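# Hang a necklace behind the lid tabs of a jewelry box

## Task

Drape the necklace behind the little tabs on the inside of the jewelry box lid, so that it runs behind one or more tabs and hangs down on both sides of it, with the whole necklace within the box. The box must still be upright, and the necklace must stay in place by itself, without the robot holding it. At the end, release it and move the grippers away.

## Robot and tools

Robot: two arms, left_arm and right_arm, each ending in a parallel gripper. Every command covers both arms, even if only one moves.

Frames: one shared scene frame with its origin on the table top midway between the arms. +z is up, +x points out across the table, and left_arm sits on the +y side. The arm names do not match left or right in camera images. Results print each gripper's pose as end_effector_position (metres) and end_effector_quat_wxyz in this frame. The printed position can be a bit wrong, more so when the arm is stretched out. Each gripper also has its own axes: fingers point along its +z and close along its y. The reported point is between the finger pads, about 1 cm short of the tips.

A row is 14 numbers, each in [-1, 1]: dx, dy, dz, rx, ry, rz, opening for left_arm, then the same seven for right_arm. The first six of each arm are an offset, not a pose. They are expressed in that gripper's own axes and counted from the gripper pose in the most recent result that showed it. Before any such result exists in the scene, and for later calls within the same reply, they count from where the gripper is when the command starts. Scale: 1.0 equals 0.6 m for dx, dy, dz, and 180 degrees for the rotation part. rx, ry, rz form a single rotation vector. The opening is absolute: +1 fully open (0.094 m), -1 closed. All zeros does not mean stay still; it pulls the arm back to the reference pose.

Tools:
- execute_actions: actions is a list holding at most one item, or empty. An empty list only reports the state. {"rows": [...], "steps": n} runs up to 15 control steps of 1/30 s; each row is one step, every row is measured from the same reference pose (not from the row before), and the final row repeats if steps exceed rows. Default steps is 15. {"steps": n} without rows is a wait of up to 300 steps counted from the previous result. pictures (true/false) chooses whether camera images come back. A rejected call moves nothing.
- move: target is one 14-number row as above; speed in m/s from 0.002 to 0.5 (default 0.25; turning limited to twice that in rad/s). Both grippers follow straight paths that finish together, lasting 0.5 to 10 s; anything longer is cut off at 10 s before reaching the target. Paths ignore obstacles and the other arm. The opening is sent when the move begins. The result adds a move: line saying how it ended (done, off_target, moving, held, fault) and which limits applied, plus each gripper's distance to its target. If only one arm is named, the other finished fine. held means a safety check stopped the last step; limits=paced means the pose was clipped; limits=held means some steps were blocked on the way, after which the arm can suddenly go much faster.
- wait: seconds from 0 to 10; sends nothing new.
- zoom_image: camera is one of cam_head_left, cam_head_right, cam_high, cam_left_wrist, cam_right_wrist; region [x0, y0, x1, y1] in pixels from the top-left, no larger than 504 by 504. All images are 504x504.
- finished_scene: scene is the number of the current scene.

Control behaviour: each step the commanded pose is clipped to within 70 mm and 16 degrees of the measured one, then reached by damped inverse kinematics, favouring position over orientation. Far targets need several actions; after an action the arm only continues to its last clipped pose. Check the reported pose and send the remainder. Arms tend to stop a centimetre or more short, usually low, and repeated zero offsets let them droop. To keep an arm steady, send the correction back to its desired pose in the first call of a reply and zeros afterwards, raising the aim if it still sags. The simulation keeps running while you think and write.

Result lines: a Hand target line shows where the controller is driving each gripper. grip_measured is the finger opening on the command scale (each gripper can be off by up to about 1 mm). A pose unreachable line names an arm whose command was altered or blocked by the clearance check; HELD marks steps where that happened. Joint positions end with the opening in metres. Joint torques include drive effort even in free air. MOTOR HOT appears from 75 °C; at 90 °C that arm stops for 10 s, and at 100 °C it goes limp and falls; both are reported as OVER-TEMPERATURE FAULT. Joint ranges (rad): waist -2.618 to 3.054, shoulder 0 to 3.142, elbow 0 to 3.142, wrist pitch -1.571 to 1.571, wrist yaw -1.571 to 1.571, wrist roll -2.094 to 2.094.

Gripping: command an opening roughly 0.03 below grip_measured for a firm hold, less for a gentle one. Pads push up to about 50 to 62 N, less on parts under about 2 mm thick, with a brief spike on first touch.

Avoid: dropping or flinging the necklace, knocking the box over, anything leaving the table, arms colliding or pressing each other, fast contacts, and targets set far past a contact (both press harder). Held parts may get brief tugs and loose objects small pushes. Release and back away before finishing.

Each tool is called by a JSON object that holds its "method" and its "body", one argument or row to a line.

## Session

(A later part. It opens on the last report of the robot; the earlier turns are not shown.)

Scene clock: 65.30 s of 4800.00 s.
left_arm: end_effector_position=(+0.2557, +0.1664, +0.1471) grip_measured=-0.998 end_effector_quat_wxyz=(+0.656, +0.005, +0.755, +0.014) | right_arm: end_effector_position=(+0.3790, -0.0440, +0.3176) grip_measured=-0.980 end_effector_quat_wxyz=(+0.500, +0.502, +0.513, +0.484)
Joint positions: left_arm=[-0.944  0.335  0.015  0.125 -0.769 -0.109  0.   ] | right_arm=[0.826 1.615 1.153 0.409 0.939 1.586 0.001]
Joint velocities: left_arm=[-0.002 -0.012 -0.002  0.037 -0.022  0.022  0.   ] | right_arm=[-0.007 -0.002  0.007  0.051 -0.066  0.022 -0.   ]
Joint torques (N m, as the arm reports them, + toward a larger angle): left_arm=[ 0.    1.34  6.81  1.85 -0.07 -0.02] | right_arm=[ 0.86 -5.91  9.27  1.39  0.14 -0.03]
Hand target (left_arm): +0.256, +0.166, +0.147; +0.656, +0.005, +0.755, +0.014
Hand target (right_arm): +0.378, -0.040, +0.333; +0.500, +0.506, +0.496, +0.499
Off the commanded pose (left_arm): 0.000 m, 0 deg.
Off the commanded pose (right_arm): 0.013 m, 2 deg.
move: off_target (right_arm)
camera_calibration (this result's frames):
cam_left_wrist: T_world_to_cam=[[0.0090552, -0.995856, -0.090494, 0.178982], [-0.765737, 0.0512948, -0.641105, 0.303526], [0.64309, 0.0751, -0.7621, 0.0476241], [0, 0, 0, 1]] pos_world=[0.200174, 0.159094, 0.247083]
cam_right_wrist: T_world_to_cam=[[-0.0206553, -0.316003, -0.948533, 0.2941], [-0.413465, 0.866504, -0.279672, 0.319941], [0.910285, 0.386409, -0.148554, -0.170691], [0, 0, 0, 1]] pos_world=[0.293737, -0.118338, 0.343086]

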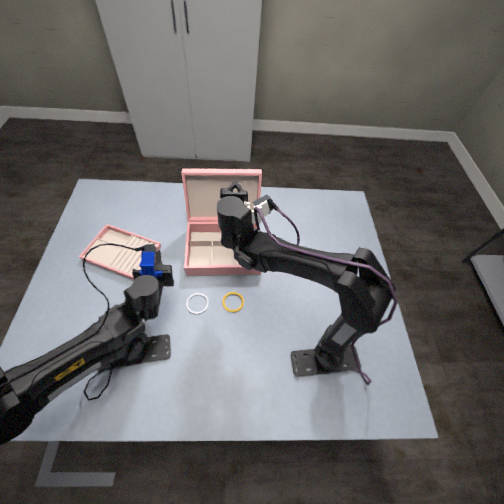

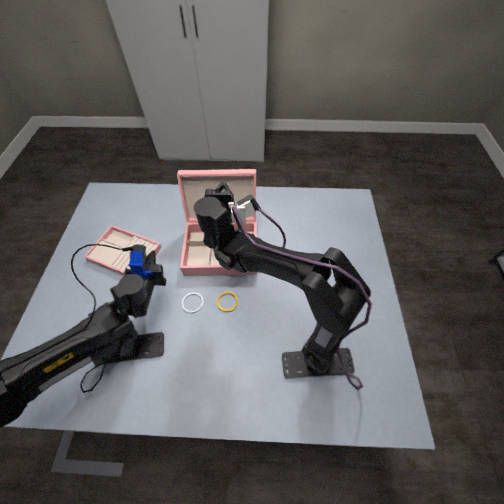

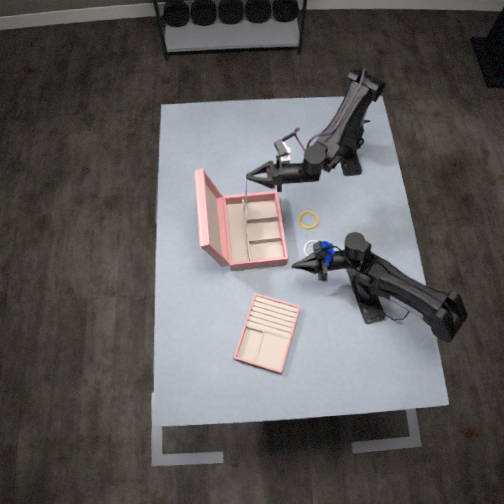

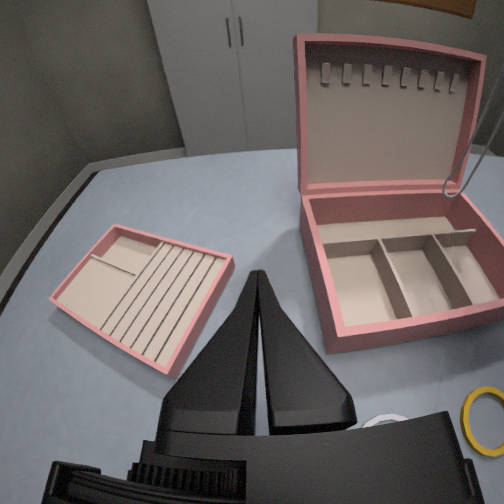

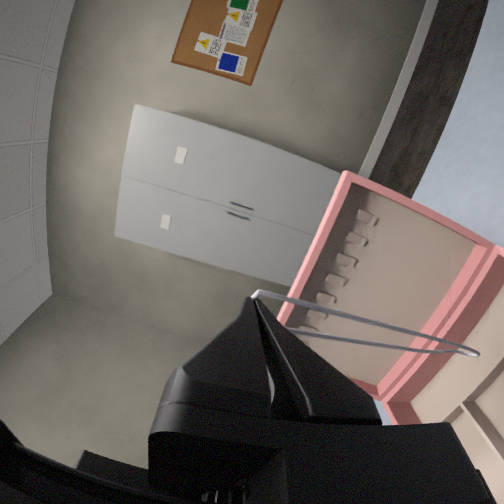

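{"method": "move", "body": {
  "target": [0,0,0,0,0,0,-1,0.07,-0.02,0.09,-0.08,0,0,-1],
  "speed": 0.08
}}

{"method": "move", "body": {
  "target": [0,0,0,0,0,0,-1,0,-0.14,-0.01,0,0,0,-1],
  "speed": 0.08
}}

Scene clock: 69.97 s of 4800.00 s.
left_arm: end_effector_position=(+0.2557, +0.1664, +0.1471) grip_measured=-0.998 end_effector_quat_wxyz=(+0.656, +0.005, +0.755, +0.014) | right_arm: end_effector_position=(+0.4270, -0.0024, +0.2853) grip_measured=-0.980 end_effector_quat_wxyz=(+0.555, +0.442, +0.463, +0.531)
Joint positions: left_arm=[-0.944  0.335  0.015  0.125 -0.769 -0.109  0.   ] | right_arm=[0.785 1.981 1.212 1.053 0.87  1.307 0.001]
Joint velocities: left_arm=[ 0.007 -0.022  0.002 -0.051  0.037  0.022  0.001] | right_arm=[ 0.007 -0.017  0.007 -0.022  0.007 -0.007  0.001]
Joint torques (N m, as the arm reports them, + toward a larger angle): left_arm=[ 0.    1.3   6.85  1.83 -0.07 -0.01] | right_arm=[-0.97 -8.4   8.46  1.33 -0.31 -0.15]
Hand target (left_arm): +0.256, +0.166, +0.147; +0.656, +0.005, +0.755, +0.014
Hand target (right_arm): +0.432, -0.003, +0.301; +0.558, +0.437, +0.448, +0.544
Off the commanded pose (left_arm): 0.000 m, 0 deg.
Off the commanded pose (right_arm): 0.018 m, 2 deg.
move: off_target (right_arm)
camera_calibration (this result's frames):
cam_left_wrist: T_world_to_cam=[[0.0090552, -0.995856, -0.090494, 0.178982], [-0.765737, 0.0512948, -0.641105, 0.303526], [0.64309, 0.0751, -0.7621, 0.0476241], [0, 0, 0, 1]] pos_world=[0.200174, 0.159094, 0.247083]
cam_right_wrist: T_world_to_cam=[[0.181639, -0.332619, -0.925403, 0.184673], [-0.349534, 0.857765, -0.376915, 0.295132], [0.919148, 0.391923, 0.0395421, -0.292639], [0, 0, 0, 1]] pos_world=[0.338594, -0.0770361, 0.293709]

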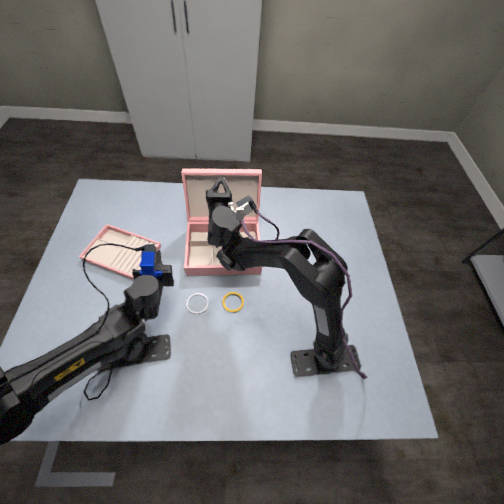

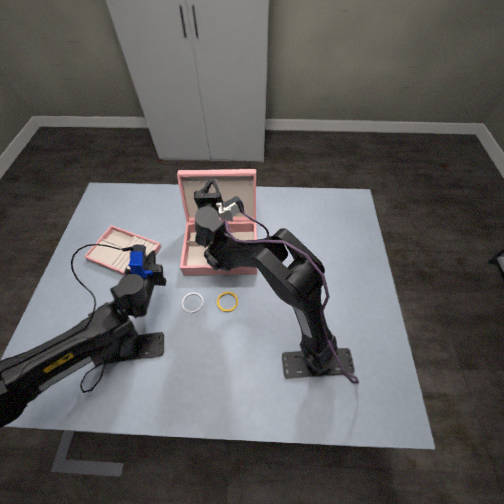

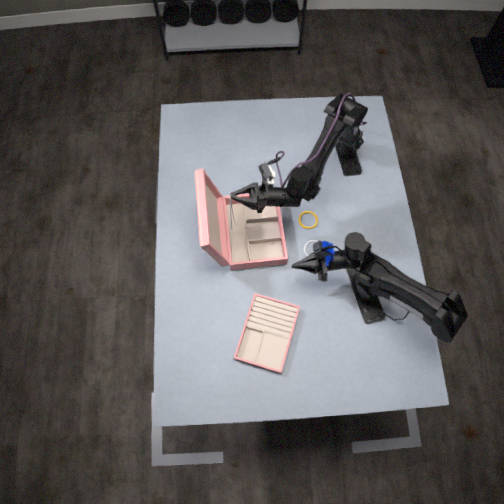

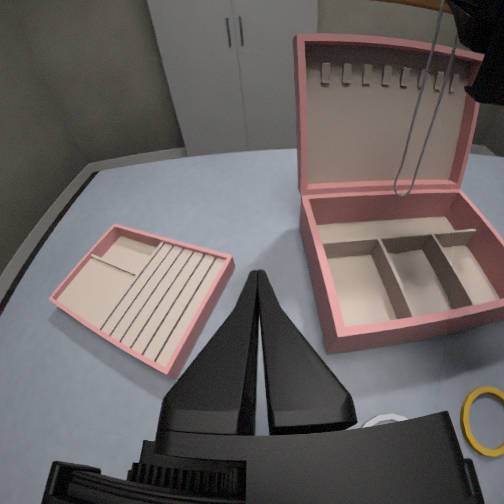

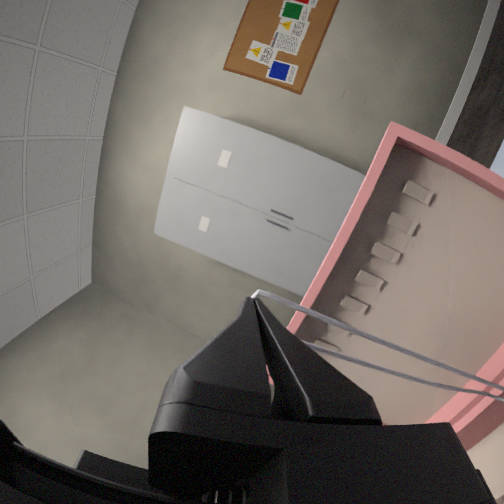

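Scene clock: 71.53 s of 4800.00 s.
left_arm: end_effector_position=(+0.2557, +0.1664, +0.1471) grip_measured=-0.998 end_effector_quat_wxyz=(+0.656, +0.005, +0.755, +0.014) | right_arm: end_effector_position=(+0.4340, -0.0029, +0.2006) grip_measured=-0.980 end_effector_quat_wxyz=(+0.556, +0.444, +0.467, +0.525)
Joint positions: left_arm=[-0.944  0.335  0.015  0.125 -0.769 -0.109  0.   ] | right_arm=[0.772 2.188 1.141 1.312 0.865 1.313 0.001]
Joint velocities: left_arm=[ 0.007  0.002  0.007 -0.051 -0.037 -0.081 -0.001] | right_arm=[ 0.002 -0.007  0.002 -0.007  0.051 -0.022  0.001]
Joint torques (N m, as the arm reports them, + toward a larger angle): left_arm=[ 0.03  1.32  6.86  1.85 -0.07 -0.01] | right_arm=[-0.96 -9.23  4.68  1.3  -0.32  0.02]
Hand target (left_arm): +0.256, +0.166, +0.147; +0.656, +0.005, +0.755, +0.014
Hand target (right_arm): +0.436, -0.006, +0.201; +0.555, +0.442, +0.463, +0.531
Off the commanded pose (left_arm): 0.000 m, 0 deg.
Off the commanded pose (right_arm): 0.004 m, 1 deg.
move: done
camera_calibration (this result's frames):
cam_left_wrist: T_world_to_cam=[[0.0090552, -0.995856, -0.090494, 0.178982], [-0.765737, 0.0512948, -0.641105, 0.303526], [0.64309, 0.0751, -0.7621, 0.0476241], [0, 0, 0, 1]] pos_world=[0.200174, 0.159094, 0.247083]
cam_right_wrist: T_world_to_cam=[[0.169762, -0.341631, -0.924375, 0.109698], [-0.348564, 0.856543, -0.380575, 0.266392], [0.921783, 0.386811, 0.0263279, -0.294072], [0, 0, 0, 1]] pos_world=[0.345302, -0.0769501, 0.210527]

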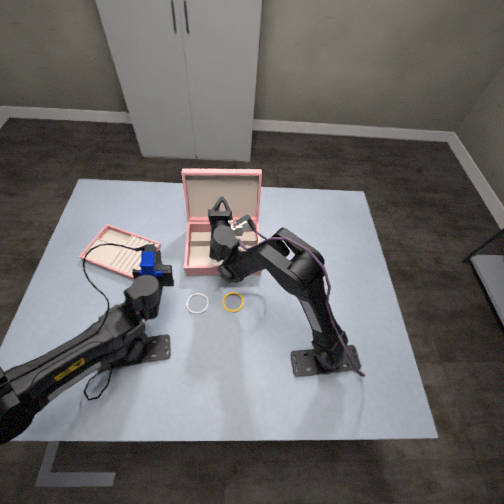

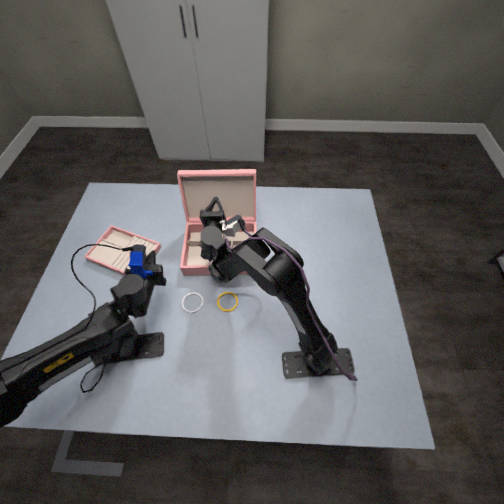

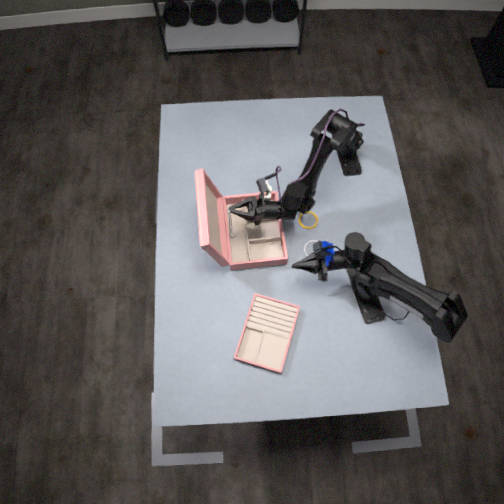

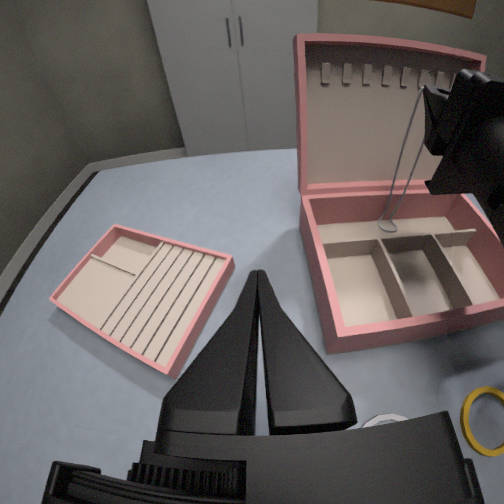

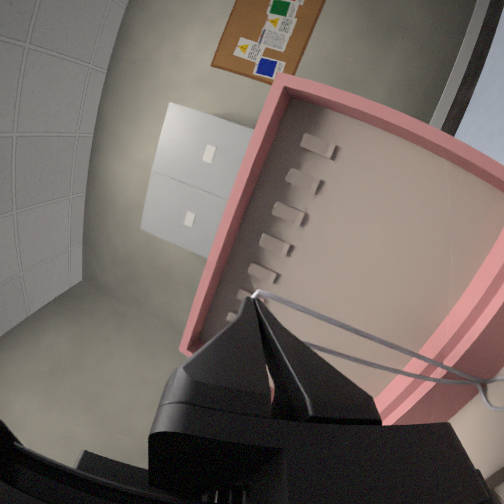

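{"method": "move", "body": {
  "target": [0,0,0,0,0,0,-1,-0.018,0.01,0.095,0,0,0,-1],
  "speed": 0.04
}}

{"method": "zoom_image", "body": {
  "camera": "cam_right_wrist",
  "region": [150, 180, 350, 380]
}}

{"method": "zoom_image", "body": {
  "camera": "cam_left_wrist",
  "region": [350, 30, 470, 150]
}}

Scene clock: 76.97 s of 4800.00 s.
left_arm: end_effector_position=(+0.2557, +0.1664, +0.1471) grip_measured=-0.998 end_effector_quat_wxyz=(+0.656, +0.005, +0.755, +0.014) | right_arm: end_effector_position=(+0.4827, -0.0150, +0.2114) grip_measured=-0.980 end_effector_quat_wxyz=(+0.558, +0.445, +0.470, +0.520)
Joint positions: left_arm=[-0.944  0.335  0.015  0.125 -0.769 -0.109  0.   ] | right_arm=[0.671 2.215 1.272 1.172 0.773 1.348 0.001]
Joint velocities: left_arm=[ 0.007  0.017 -0.007  0.051 -0.081 -0.007 -0.   ] | right_arm=[ 0.002  0.002 -0.002  0.051  0.022 -0.037 -0.001]
Joint torques (N m, as the arm reports them, + toward a larger angle): left_arm=[ 0.02  1.34  6.88  1.85 -0.07 -0.01] | right_arm=[-0.8  -9.47  7.66  1.11 -0.26  0.04]
Hand target (left_arm): +0.256, +0.166, +0.147; +0.656, +0.005, +0.755, +0.014
Hand target (right_arm): +0.489, -0.014, +0.217; +0.556, +0.443, +0.467, +0.526
Off the commanded pose (left_arm): 0.000 m, 0 deg.
Off the commanded pose (right_arm): 0.008 m, 1 deg.
move: done
camera_calibration (this result's frames):
cam_left_wrist: T_world_to_cam=[[0.0090552, -0.995856, -0.090494, 0.178982], [-0.765737, 0.0512948, -0.641105, 0.303526], [0.64309, 0.0751, -0.7621, 0.0476241], [0, 0, 0, 1]] pos_world=[0.200174, 0.159094, 0.247083]
cam_right_wrist: T_world_to_cam=[[0.160101, -0.350067, -0.922941, 0.111597], [-0.345609, 0.85594, -0.384606, 0.297244], [0.92462, 0.380553, 0.01605, -0.333829], [0, 0, 0, 1]] pos_world=[0.393528, -0.0883167, 0.222677]

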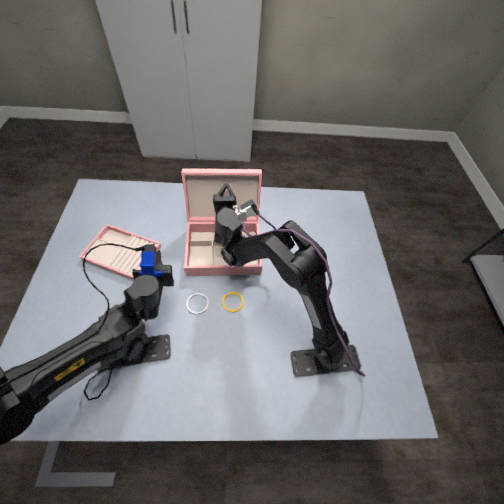

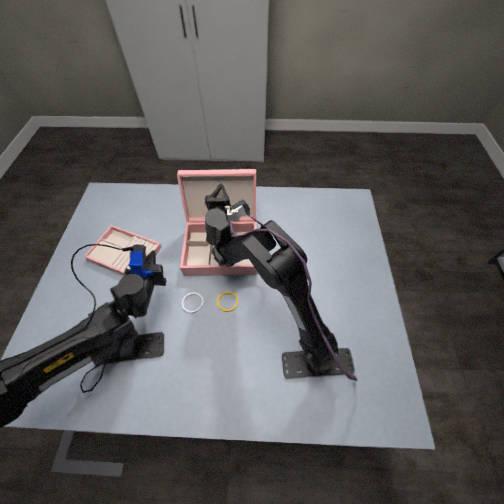

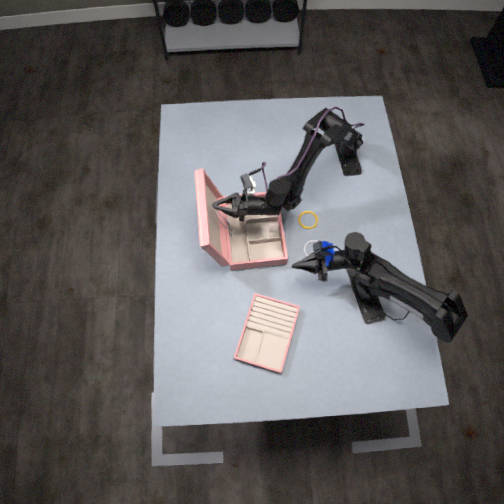

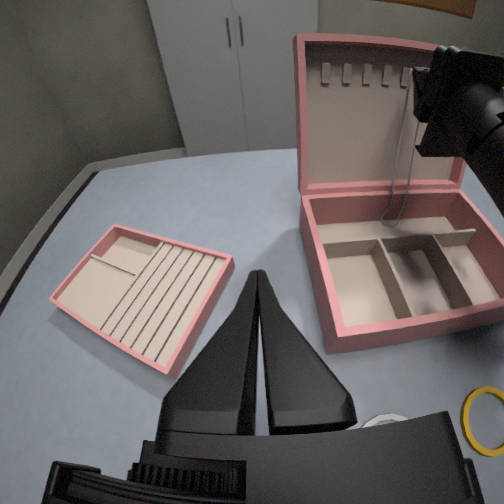

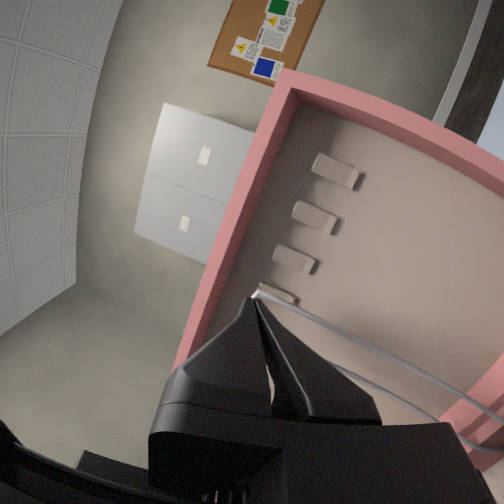

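Region (150, 180, 350, 380) of cam_right_wrist's 504x504 image, scaled by 2.520, with more detail than that image has.

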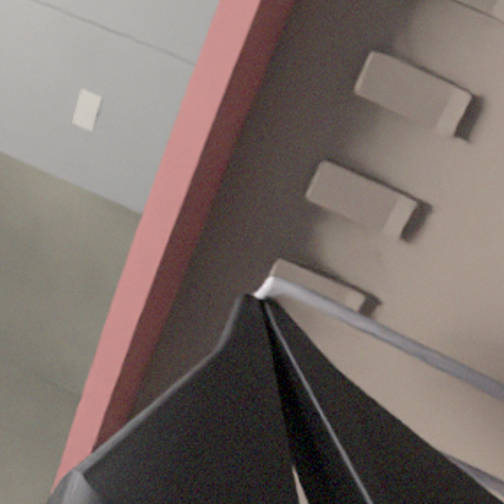

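Region (350, 30, 470, 150) of cam_left_wrist's 504x504 image, scaled by 4.200, with more detail than that image has.

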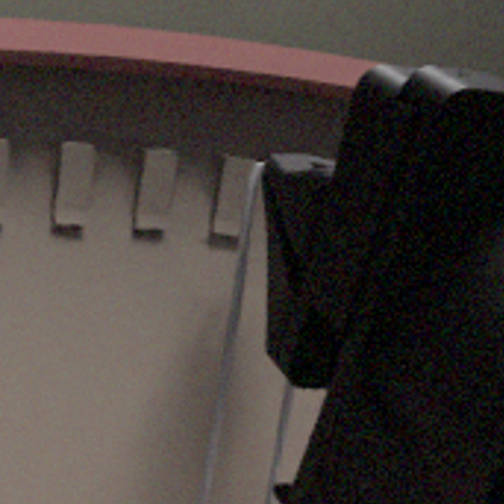

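{"method": "move", "body": {
  "target": [0,0,0,0,0,0,-1,-0.005,0.028,0.02,0,0,0,-1],
  "speed": 0.02
}}

{"method": "zoom_image", "body": {
  "camera": "cam_right_wrist",
  "region": [150, 180, 350, 380]
}}

Scene clock: 82.87 s of 4800.00 s.
left_arm: end_effector_position=(+0.2557, +0.1664, +0.1471) grip_measured=-0.998 end_effector_quat_wxyz=(+0.656, +0.005, +0.755, +0.014) | right_arm: end_effector_position=(+0.4863, -0.0165, +0.2008) grip_measured=-0.980 end_effector_quat_wxyz=(+0.558, +0.446, +0.489, +0.501)
Joint positions: left_arm=[-0.944  0.335  0.015  0.125 -0.769 -0.109  0.   ] | right_arm=[0.664 2.215 1.272 1.117 0.771 1.348 0.001]
Joint velocities: left_arm=[-0.012 -0.012 -0.002  0.081 -0.022 -0.037 -0.001] | right_arm=[-0.027  0.007 -0.022  0.022  0.007 -0.022 -0.001]
Joint torques (N m, as the arm reports them, + toward a larger angle): left_arm=[-0.01  1.33  6.88  1.83 -0.07 -0.02] | right_arm=[ -0.81 -12.66   8.11   1.16  -0.27   0.03]
Hand target (left_arm): +0.256, +0.166, +0.147; +0.656, +0.005, +0.755, +0.014
Hand target (right_arm): +0.491, -0.018, +0.230; +0.558, +0.445, +0.469, +0.520
Off the commanded pose (left_arm): 0.000 m, 0 deg.
Off the commanded pose (right_arm): 0.030 m, 3 deg.
move: off_target (right_arm)
camera_calibration (this result's frames):
cam_left_wrist: T_world_to_cam=[[0.0090552, -0.995856, -0.090494, 0.178982], [-0.765737, 0.0512948, -0.641105, 0.303526], [0.64309, 0.0751, -0.7621, 0.0476241], [0, 0, 0, 1]] pos_world=[0.200174, 0.159094, 0.247083]
cam_right_wrist: T_world_to_cam=[[0.12247, -0.38599, -0.914337, 0.116667], [-0.356773, 0.842566, -0.403479, 0.304718], [0.926129, 0.375625, -0.0345212, -0.327118], [0, 0, 0, 1]] pos_world=[0.39738, -0.088839, 0.218328]

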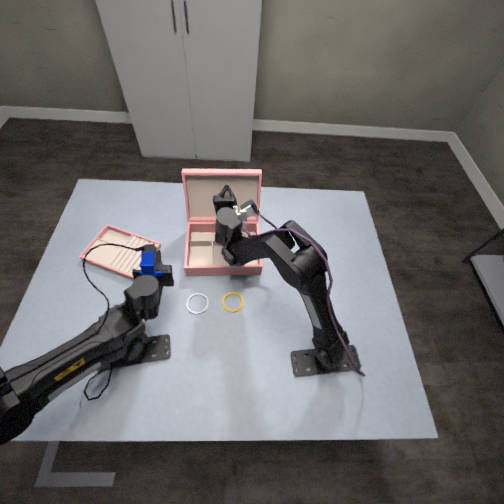

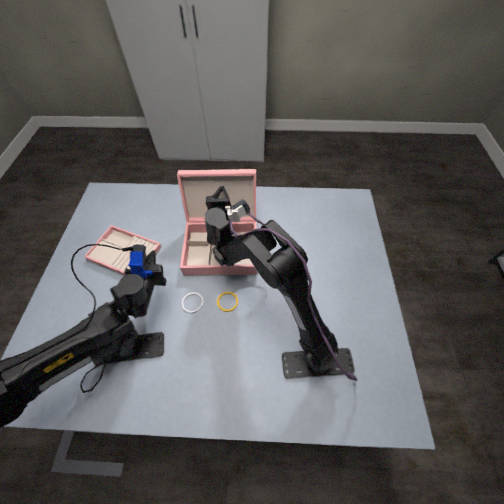

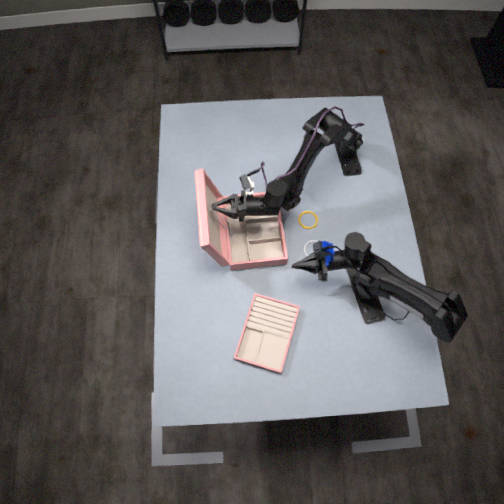

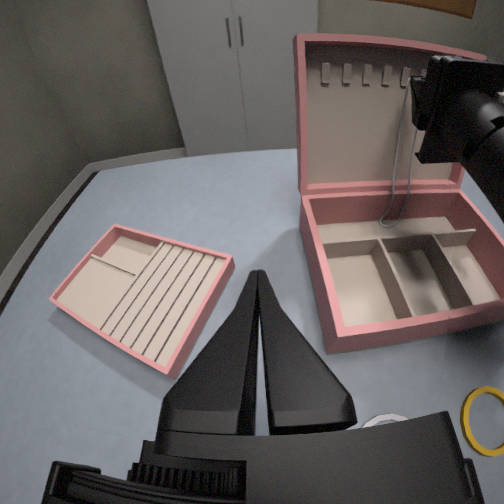

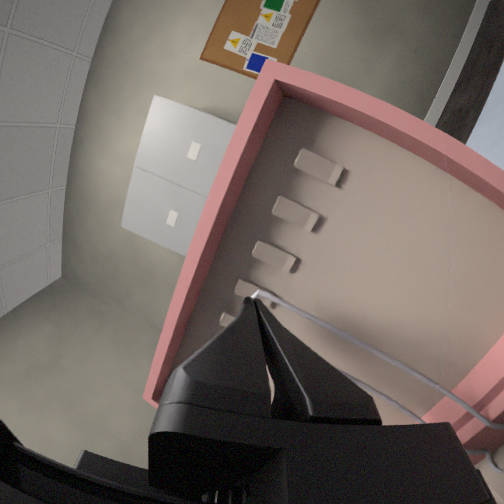

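Region (150, 180, 350, 380) of cam_right_wrist's 504x504 image, scaled by 2.520, with more detail than that image has.

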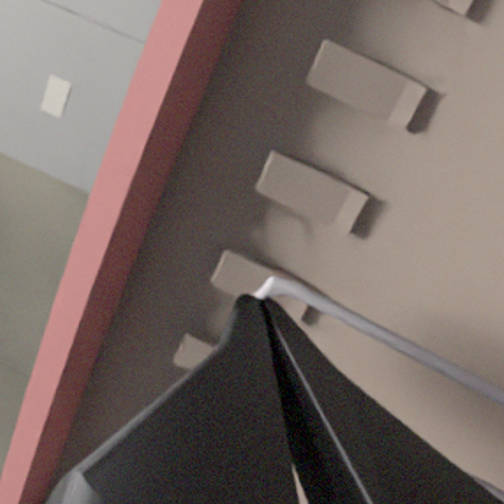

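{"method": "move", "body": {
  "target": [0,0,0,0,0,0,-1,0,0.06,-0.01,-0.03,0,0.015,-1],
  "speed": 0.05
}}

Scene clock: 86.23 s of 4800.00 s.
left_arm: end_effector_position=(+0.2557, +0.1664, +0.1471) grip_measured=-0.998 end_effector_quat_wxyz=(+0.656, +0.005, +0.755, +0.014) | right_arm: end_effector_position=(+0.4839, -0.0188, +0.2164) grip_measured=-0.980 end_effector_quat_wxyz=(+0.566, +0.440, +0.465, +0.519)
Joint positions: left_arm=[-0.944  0.335  0.015  0.125 -0.769 -0.109  0.   ] | right_arm=[0.664 2.216 1.272 1.199 0.771 1.321 0.001]
Joint velocities: left_arm=[ 0.002 -0.007 -0.002 -0.095  0.022 -0.007  0.   ] | right_arm=[-0.012  0.012  0.002 -0.051  0.037  0.007 -0.   ]
Joint torques (N m, as the arm reports them, + toward a larger angle): left_arm=[ 0.01  1.34  6.86  1.84 -0.08 -0.02] | right_arm=[  1.33 -12.15   5.51   1.38  -0.19  -0.12]
Hand target (left_arm): +0.256, +0.166, +0.147; +0.656, +0.005, +0.755, +0.014
Hand target (right_arm): +0.476, -0.013, +0.235; +0.566, +0.431, +0.455, +0.536
Off the commanded pose (left_arm): 0.000 m, 0 deg.
Off the commanded pose (right_arm): 0.022 m, 3 deg.
move: off_target (right_arm)
camera_calibration (this result's frames):
cam_left_wrist: T_world_to_cam=[[0.0090552, -0.995856, -0.090494, 0.178982], [-0.765737, 0.0512948, -0.641105, 0.303526], [0.64309, 0.0751, -0.7621, 0.0476241], [0, 0, 0, 1]] pos_world=[0.200174, 0.159094, 0.247083]
cam_right_wrist: T_world_to_cam=[[0.174159, -0.359581, -0.916717, 0.106351], [-0.330267, 0.855692, -0.398389, 0.298405], [0.927681, 0.372145, 0.0302685, -0.338302], [0, 0, 0, 1]] pos_world=[0.393868, -0.0912038, 0.226615]

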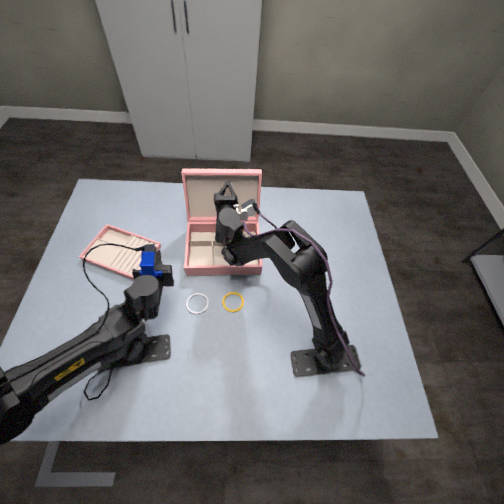

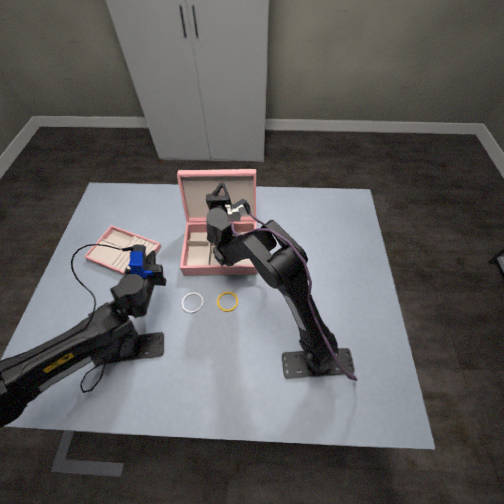

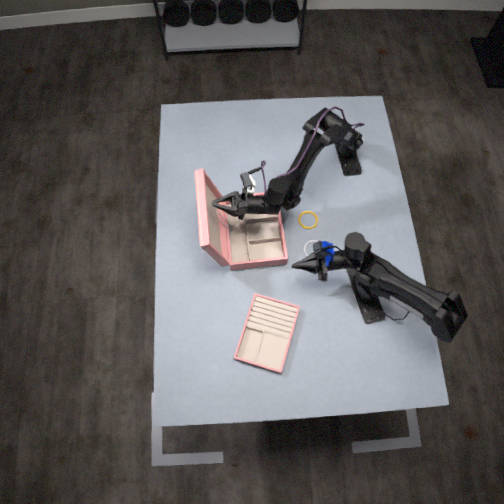

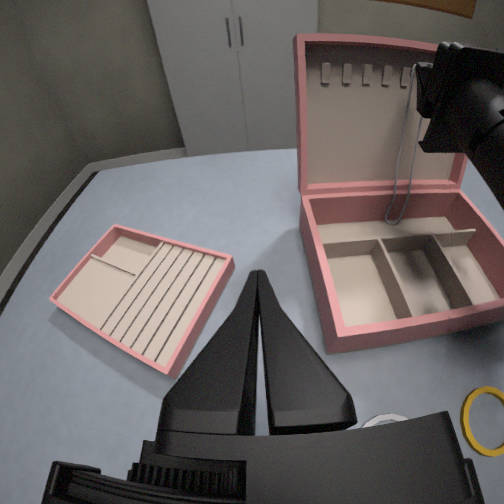

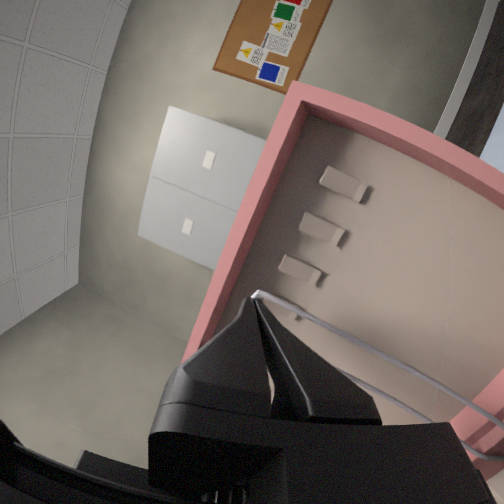

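{"method": "move", "body": {
  "target": [0,0,0,0,0,0,-1,0,0.012,0.055,-0.015,0,0,-1],
  "speed": 0.03
}}

{"method": "zoom_image", "body": {
  "camera": "cam_right_wrist",
  "region": [150, 180, 350, 380]
}}

{"method": "zoom_image", "body": {
  "camera": "cam_left_wrist",
  "region": [350, 30, 470, 150]
}}

Scene clock: 94.07 s of 4800.00 s.
left_arm: end_effector_position=(+0.2557, +0.1664, +0.1471) grip_measured=-0.998 end_effector_quat_wxyz=(+0.656, +0.005, +0.755, +0.014) | right_arm: end_effector_position=(+0.5082, -0.0197, +0.2233) grip_measured=-0.980 end_effector_quat_wxyz=(+0.572, +0.434, +0.451, +0.530)
Joint positions: left_arm=[-0.944  0.335  0.015  0.125 -0.769 -0.109  0.   ] | right_arm=[0.625 2.278 1.375 1.198 0.729 1.314 0.001]
Joint velocities: left_arm=[-0.017 -0.017  0.002 -0.051 -0.066 -0.037 -0.001] | right_arm=[ 0.002  0.002 -0.007 -0.022 -0.051  0.037 -0.   ]
Joint torques (N m, as the arm reports them, + toward a larger angle): left_arm=[-0.02  1.37  6.86  1.85 -0.07 -0.01] | right_arm=[ -0.85 -10.06   7.93   1.1   -0.3   -0.13]
Hand target (left_arm): +0.256, +0.166, +0.147; +0.656, +0.005, +0.755, +0.014
Hand target (right_arm): +0.515, -0.019, +0.230; +0.576, +0.427, +0.452, +0.531
Off the commanded pose (left_arm): 0.000 m, 0 deg.
Off the commanded pose (right_arm): 0.009 m, 1 deg.
move: done
camera_calibration (this result's frames):
cam_left_wrist: T_world_to_cam=[[0.0090552, -0.995856, -0.090494, 0.178982], [-0.765737, 0.0512948, -0.641105, 0.303526], [0.64309, 0.0751, -0.7621, 0.0476241], [0, 0, 0, 1]] pos_world=[0.200174, 0.159094, 0.247083]
cam_right_wrist: T_world_to_cam=[[0.207767, -0.348095, -0.914146, 0.0906845], [-0.315043, 0.86093, -0.399434, 0.302577], [0.926057, 0.370984, 0.069208, -0.368658], [0, 0, 0, 1]] pos_world=[0.417882, -0.0921647, 0.229273]

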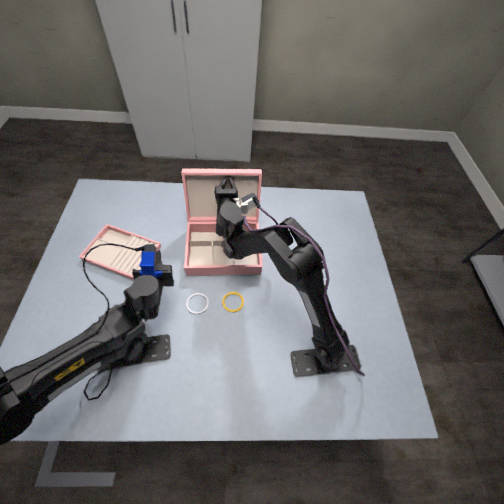

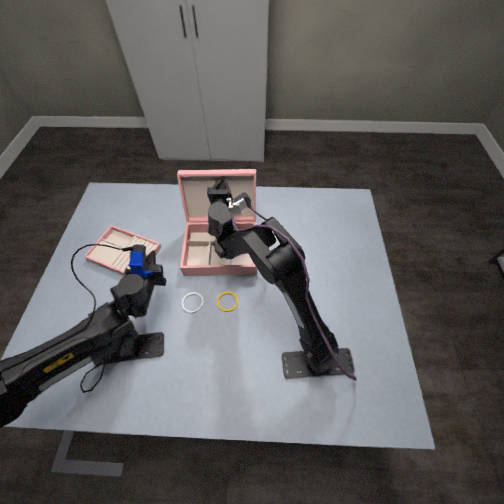

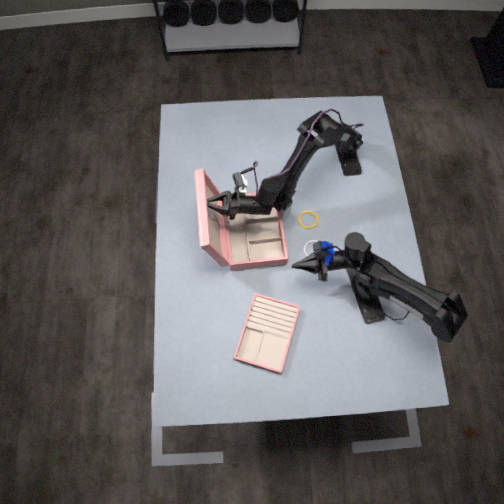

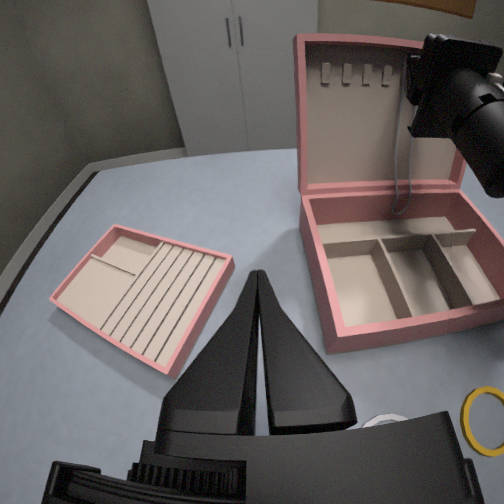

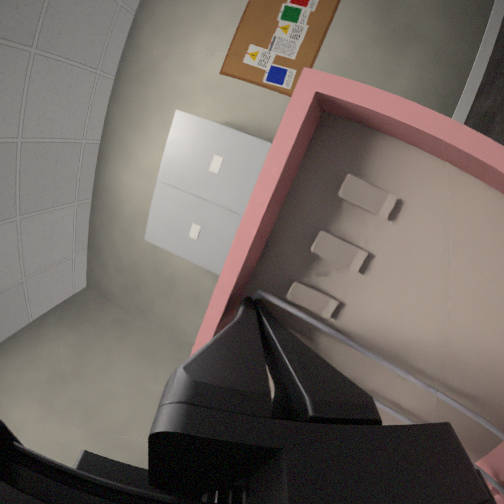

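Region (150, 180, 350, 380) of cam_right_wrist's 504x504 image, scaled by 2.520, with more detail than that image has.

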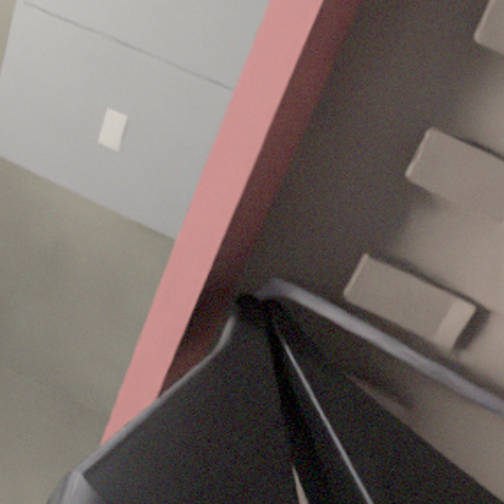

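Region (350, 30, 470, 150) of cam_left_wrist's 504x504 image, scaled by 4.200, with more detail than that image has.

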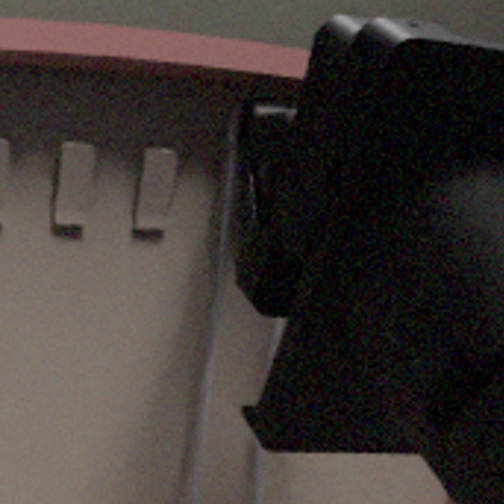

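{"method": "move", "body": {
  "target": [0,0,0,0,0,0,-1,0,0,0.025,0,0,0,-1],
  "speed": 0.02
}}

{"method": "zoom_image", "body": {
  "camera": "cam_right_wrist",
  "region": [180, 180, 420, 420]
}}

{"method": "zoom_image", "body": {
  "camera": "cam_left_wrist",
  "region": [350, 30, 470, 150]
}}

Scene clock: 97.53 s of 4800.00 s.
left_arm: end_effector_position=(+0.2557, +0.1664, +0.1471) grip_measured=-0.998 end_effector_quat_wxyz=(+0.656, +0.005, +0.755, +0.014) | right_arm: end_effector_position=(+0.5144, -0.0190, +0.2214) grip_measured=-0.980 end_effector_quat_wxyz=(+0.572, +0.435, +0.453, +0.527)
Joint positions: left_arm=[-0.944  0.335  0.015  0.125 -0.769 -0.109  0.   ] | right_arm=[0.618 2.293 1.403 1.177 0.726 1.317 0.001]
Joint velocities: left_arm=[ 0.007  0.007 -0.007  0.022 -0.007  0.11   0.   ] | right_arm=[-0.017  0.002 -0.002 -0.066 -0.022  0.066  0.   ]
Joint torques (N m, as the arm reports them, + toward a larger angle): left_arm=[ 0.    1.38  6.85  1.84 -0.07 -0.01] | right_arm=[ -1.21 -10.11   8.04   1.04  -0.3    0.06]
Hand target (left_arm): +0.256, +0.166, +0.147; +0.656, +0.005, +0.755, +0.014
Hand target (right_arm): +0.522, -0.020, +0.227; +0.572, +0.434, +0.451, +0.530
Off the commanded pose (left_arm): 0.000 m, 0 deg.
Off the commanded pose (right_arm): 0.010 m, 0 deg.
move: done
camera_calibration (this result's frames):
cam_left_wrist: T_world_to_cam=[[0.0090552, -0.995856, -0.090494, 0.178982], [-0.765737, 0.0512948, -0.641105, 0.303526], [0.64309, 0.0751, -0.7621, 0.0476241], [0, 0, 0, 1]] pos_world=[0.200174, 0.159094, 0.247083]
cam_right_wrist: T_world_to_cam=[[0.201117, -0.352568, -0.913919, 0.0911682], [-0.314907, 0.860187, -0.401138, 0.303419], [0.92757, 0.368475, 0.0619716, -0.37376], [0, 0, 0, 1]] pos_world=[0.423902, -0.0911328, 0.228196]

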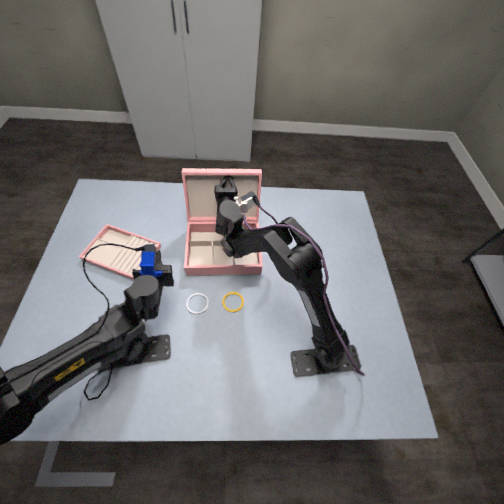

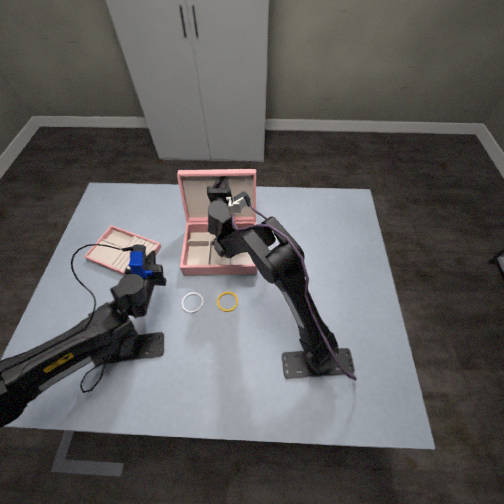

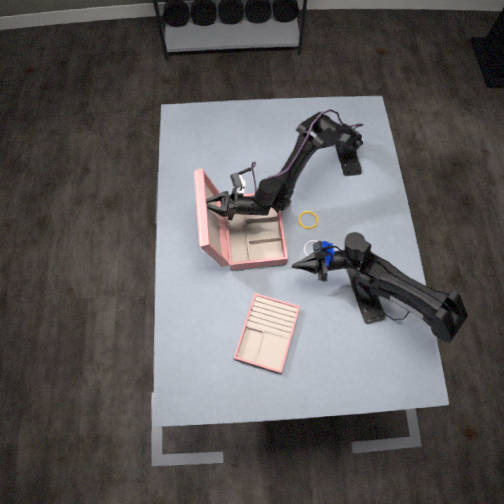

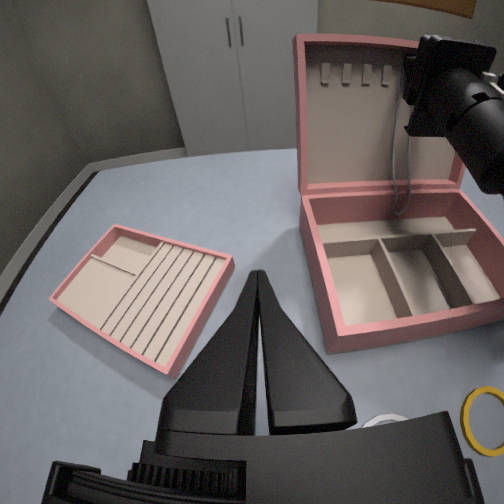

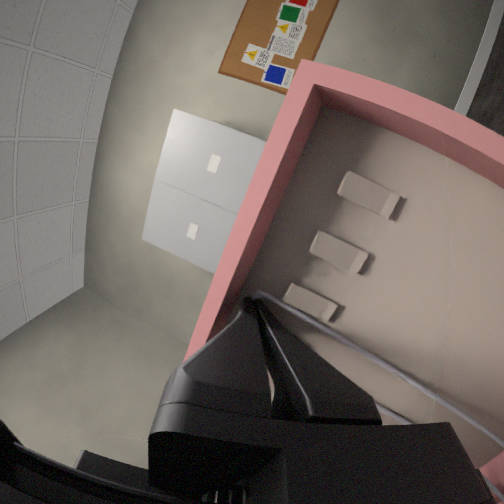

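Region (180, 180, 420, 420) of cam_right_wrist's 504x504 image, scaled by 2.100, with more detail than that image has.

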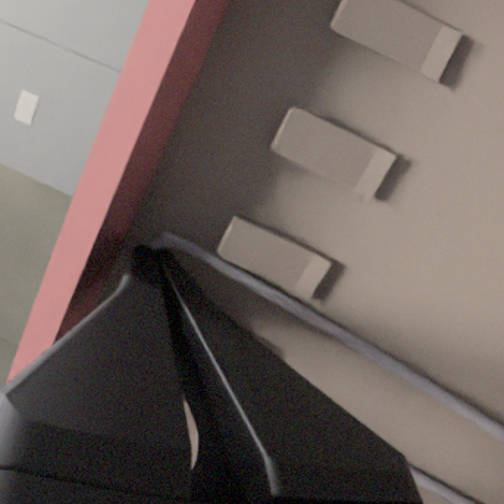

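Region (350, 30, 470, 150) of cam_left_wrist's 504x504 image, scaled by 4.200, with more detail than that image has.

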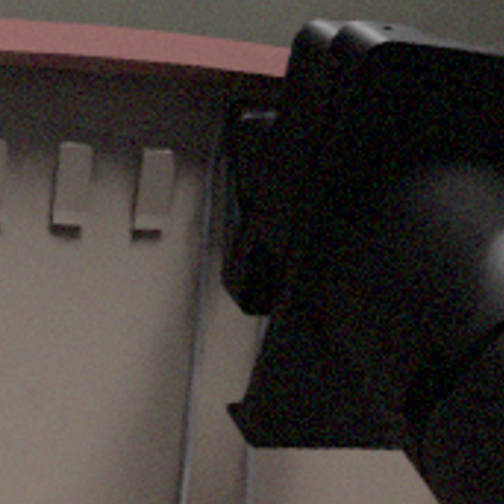

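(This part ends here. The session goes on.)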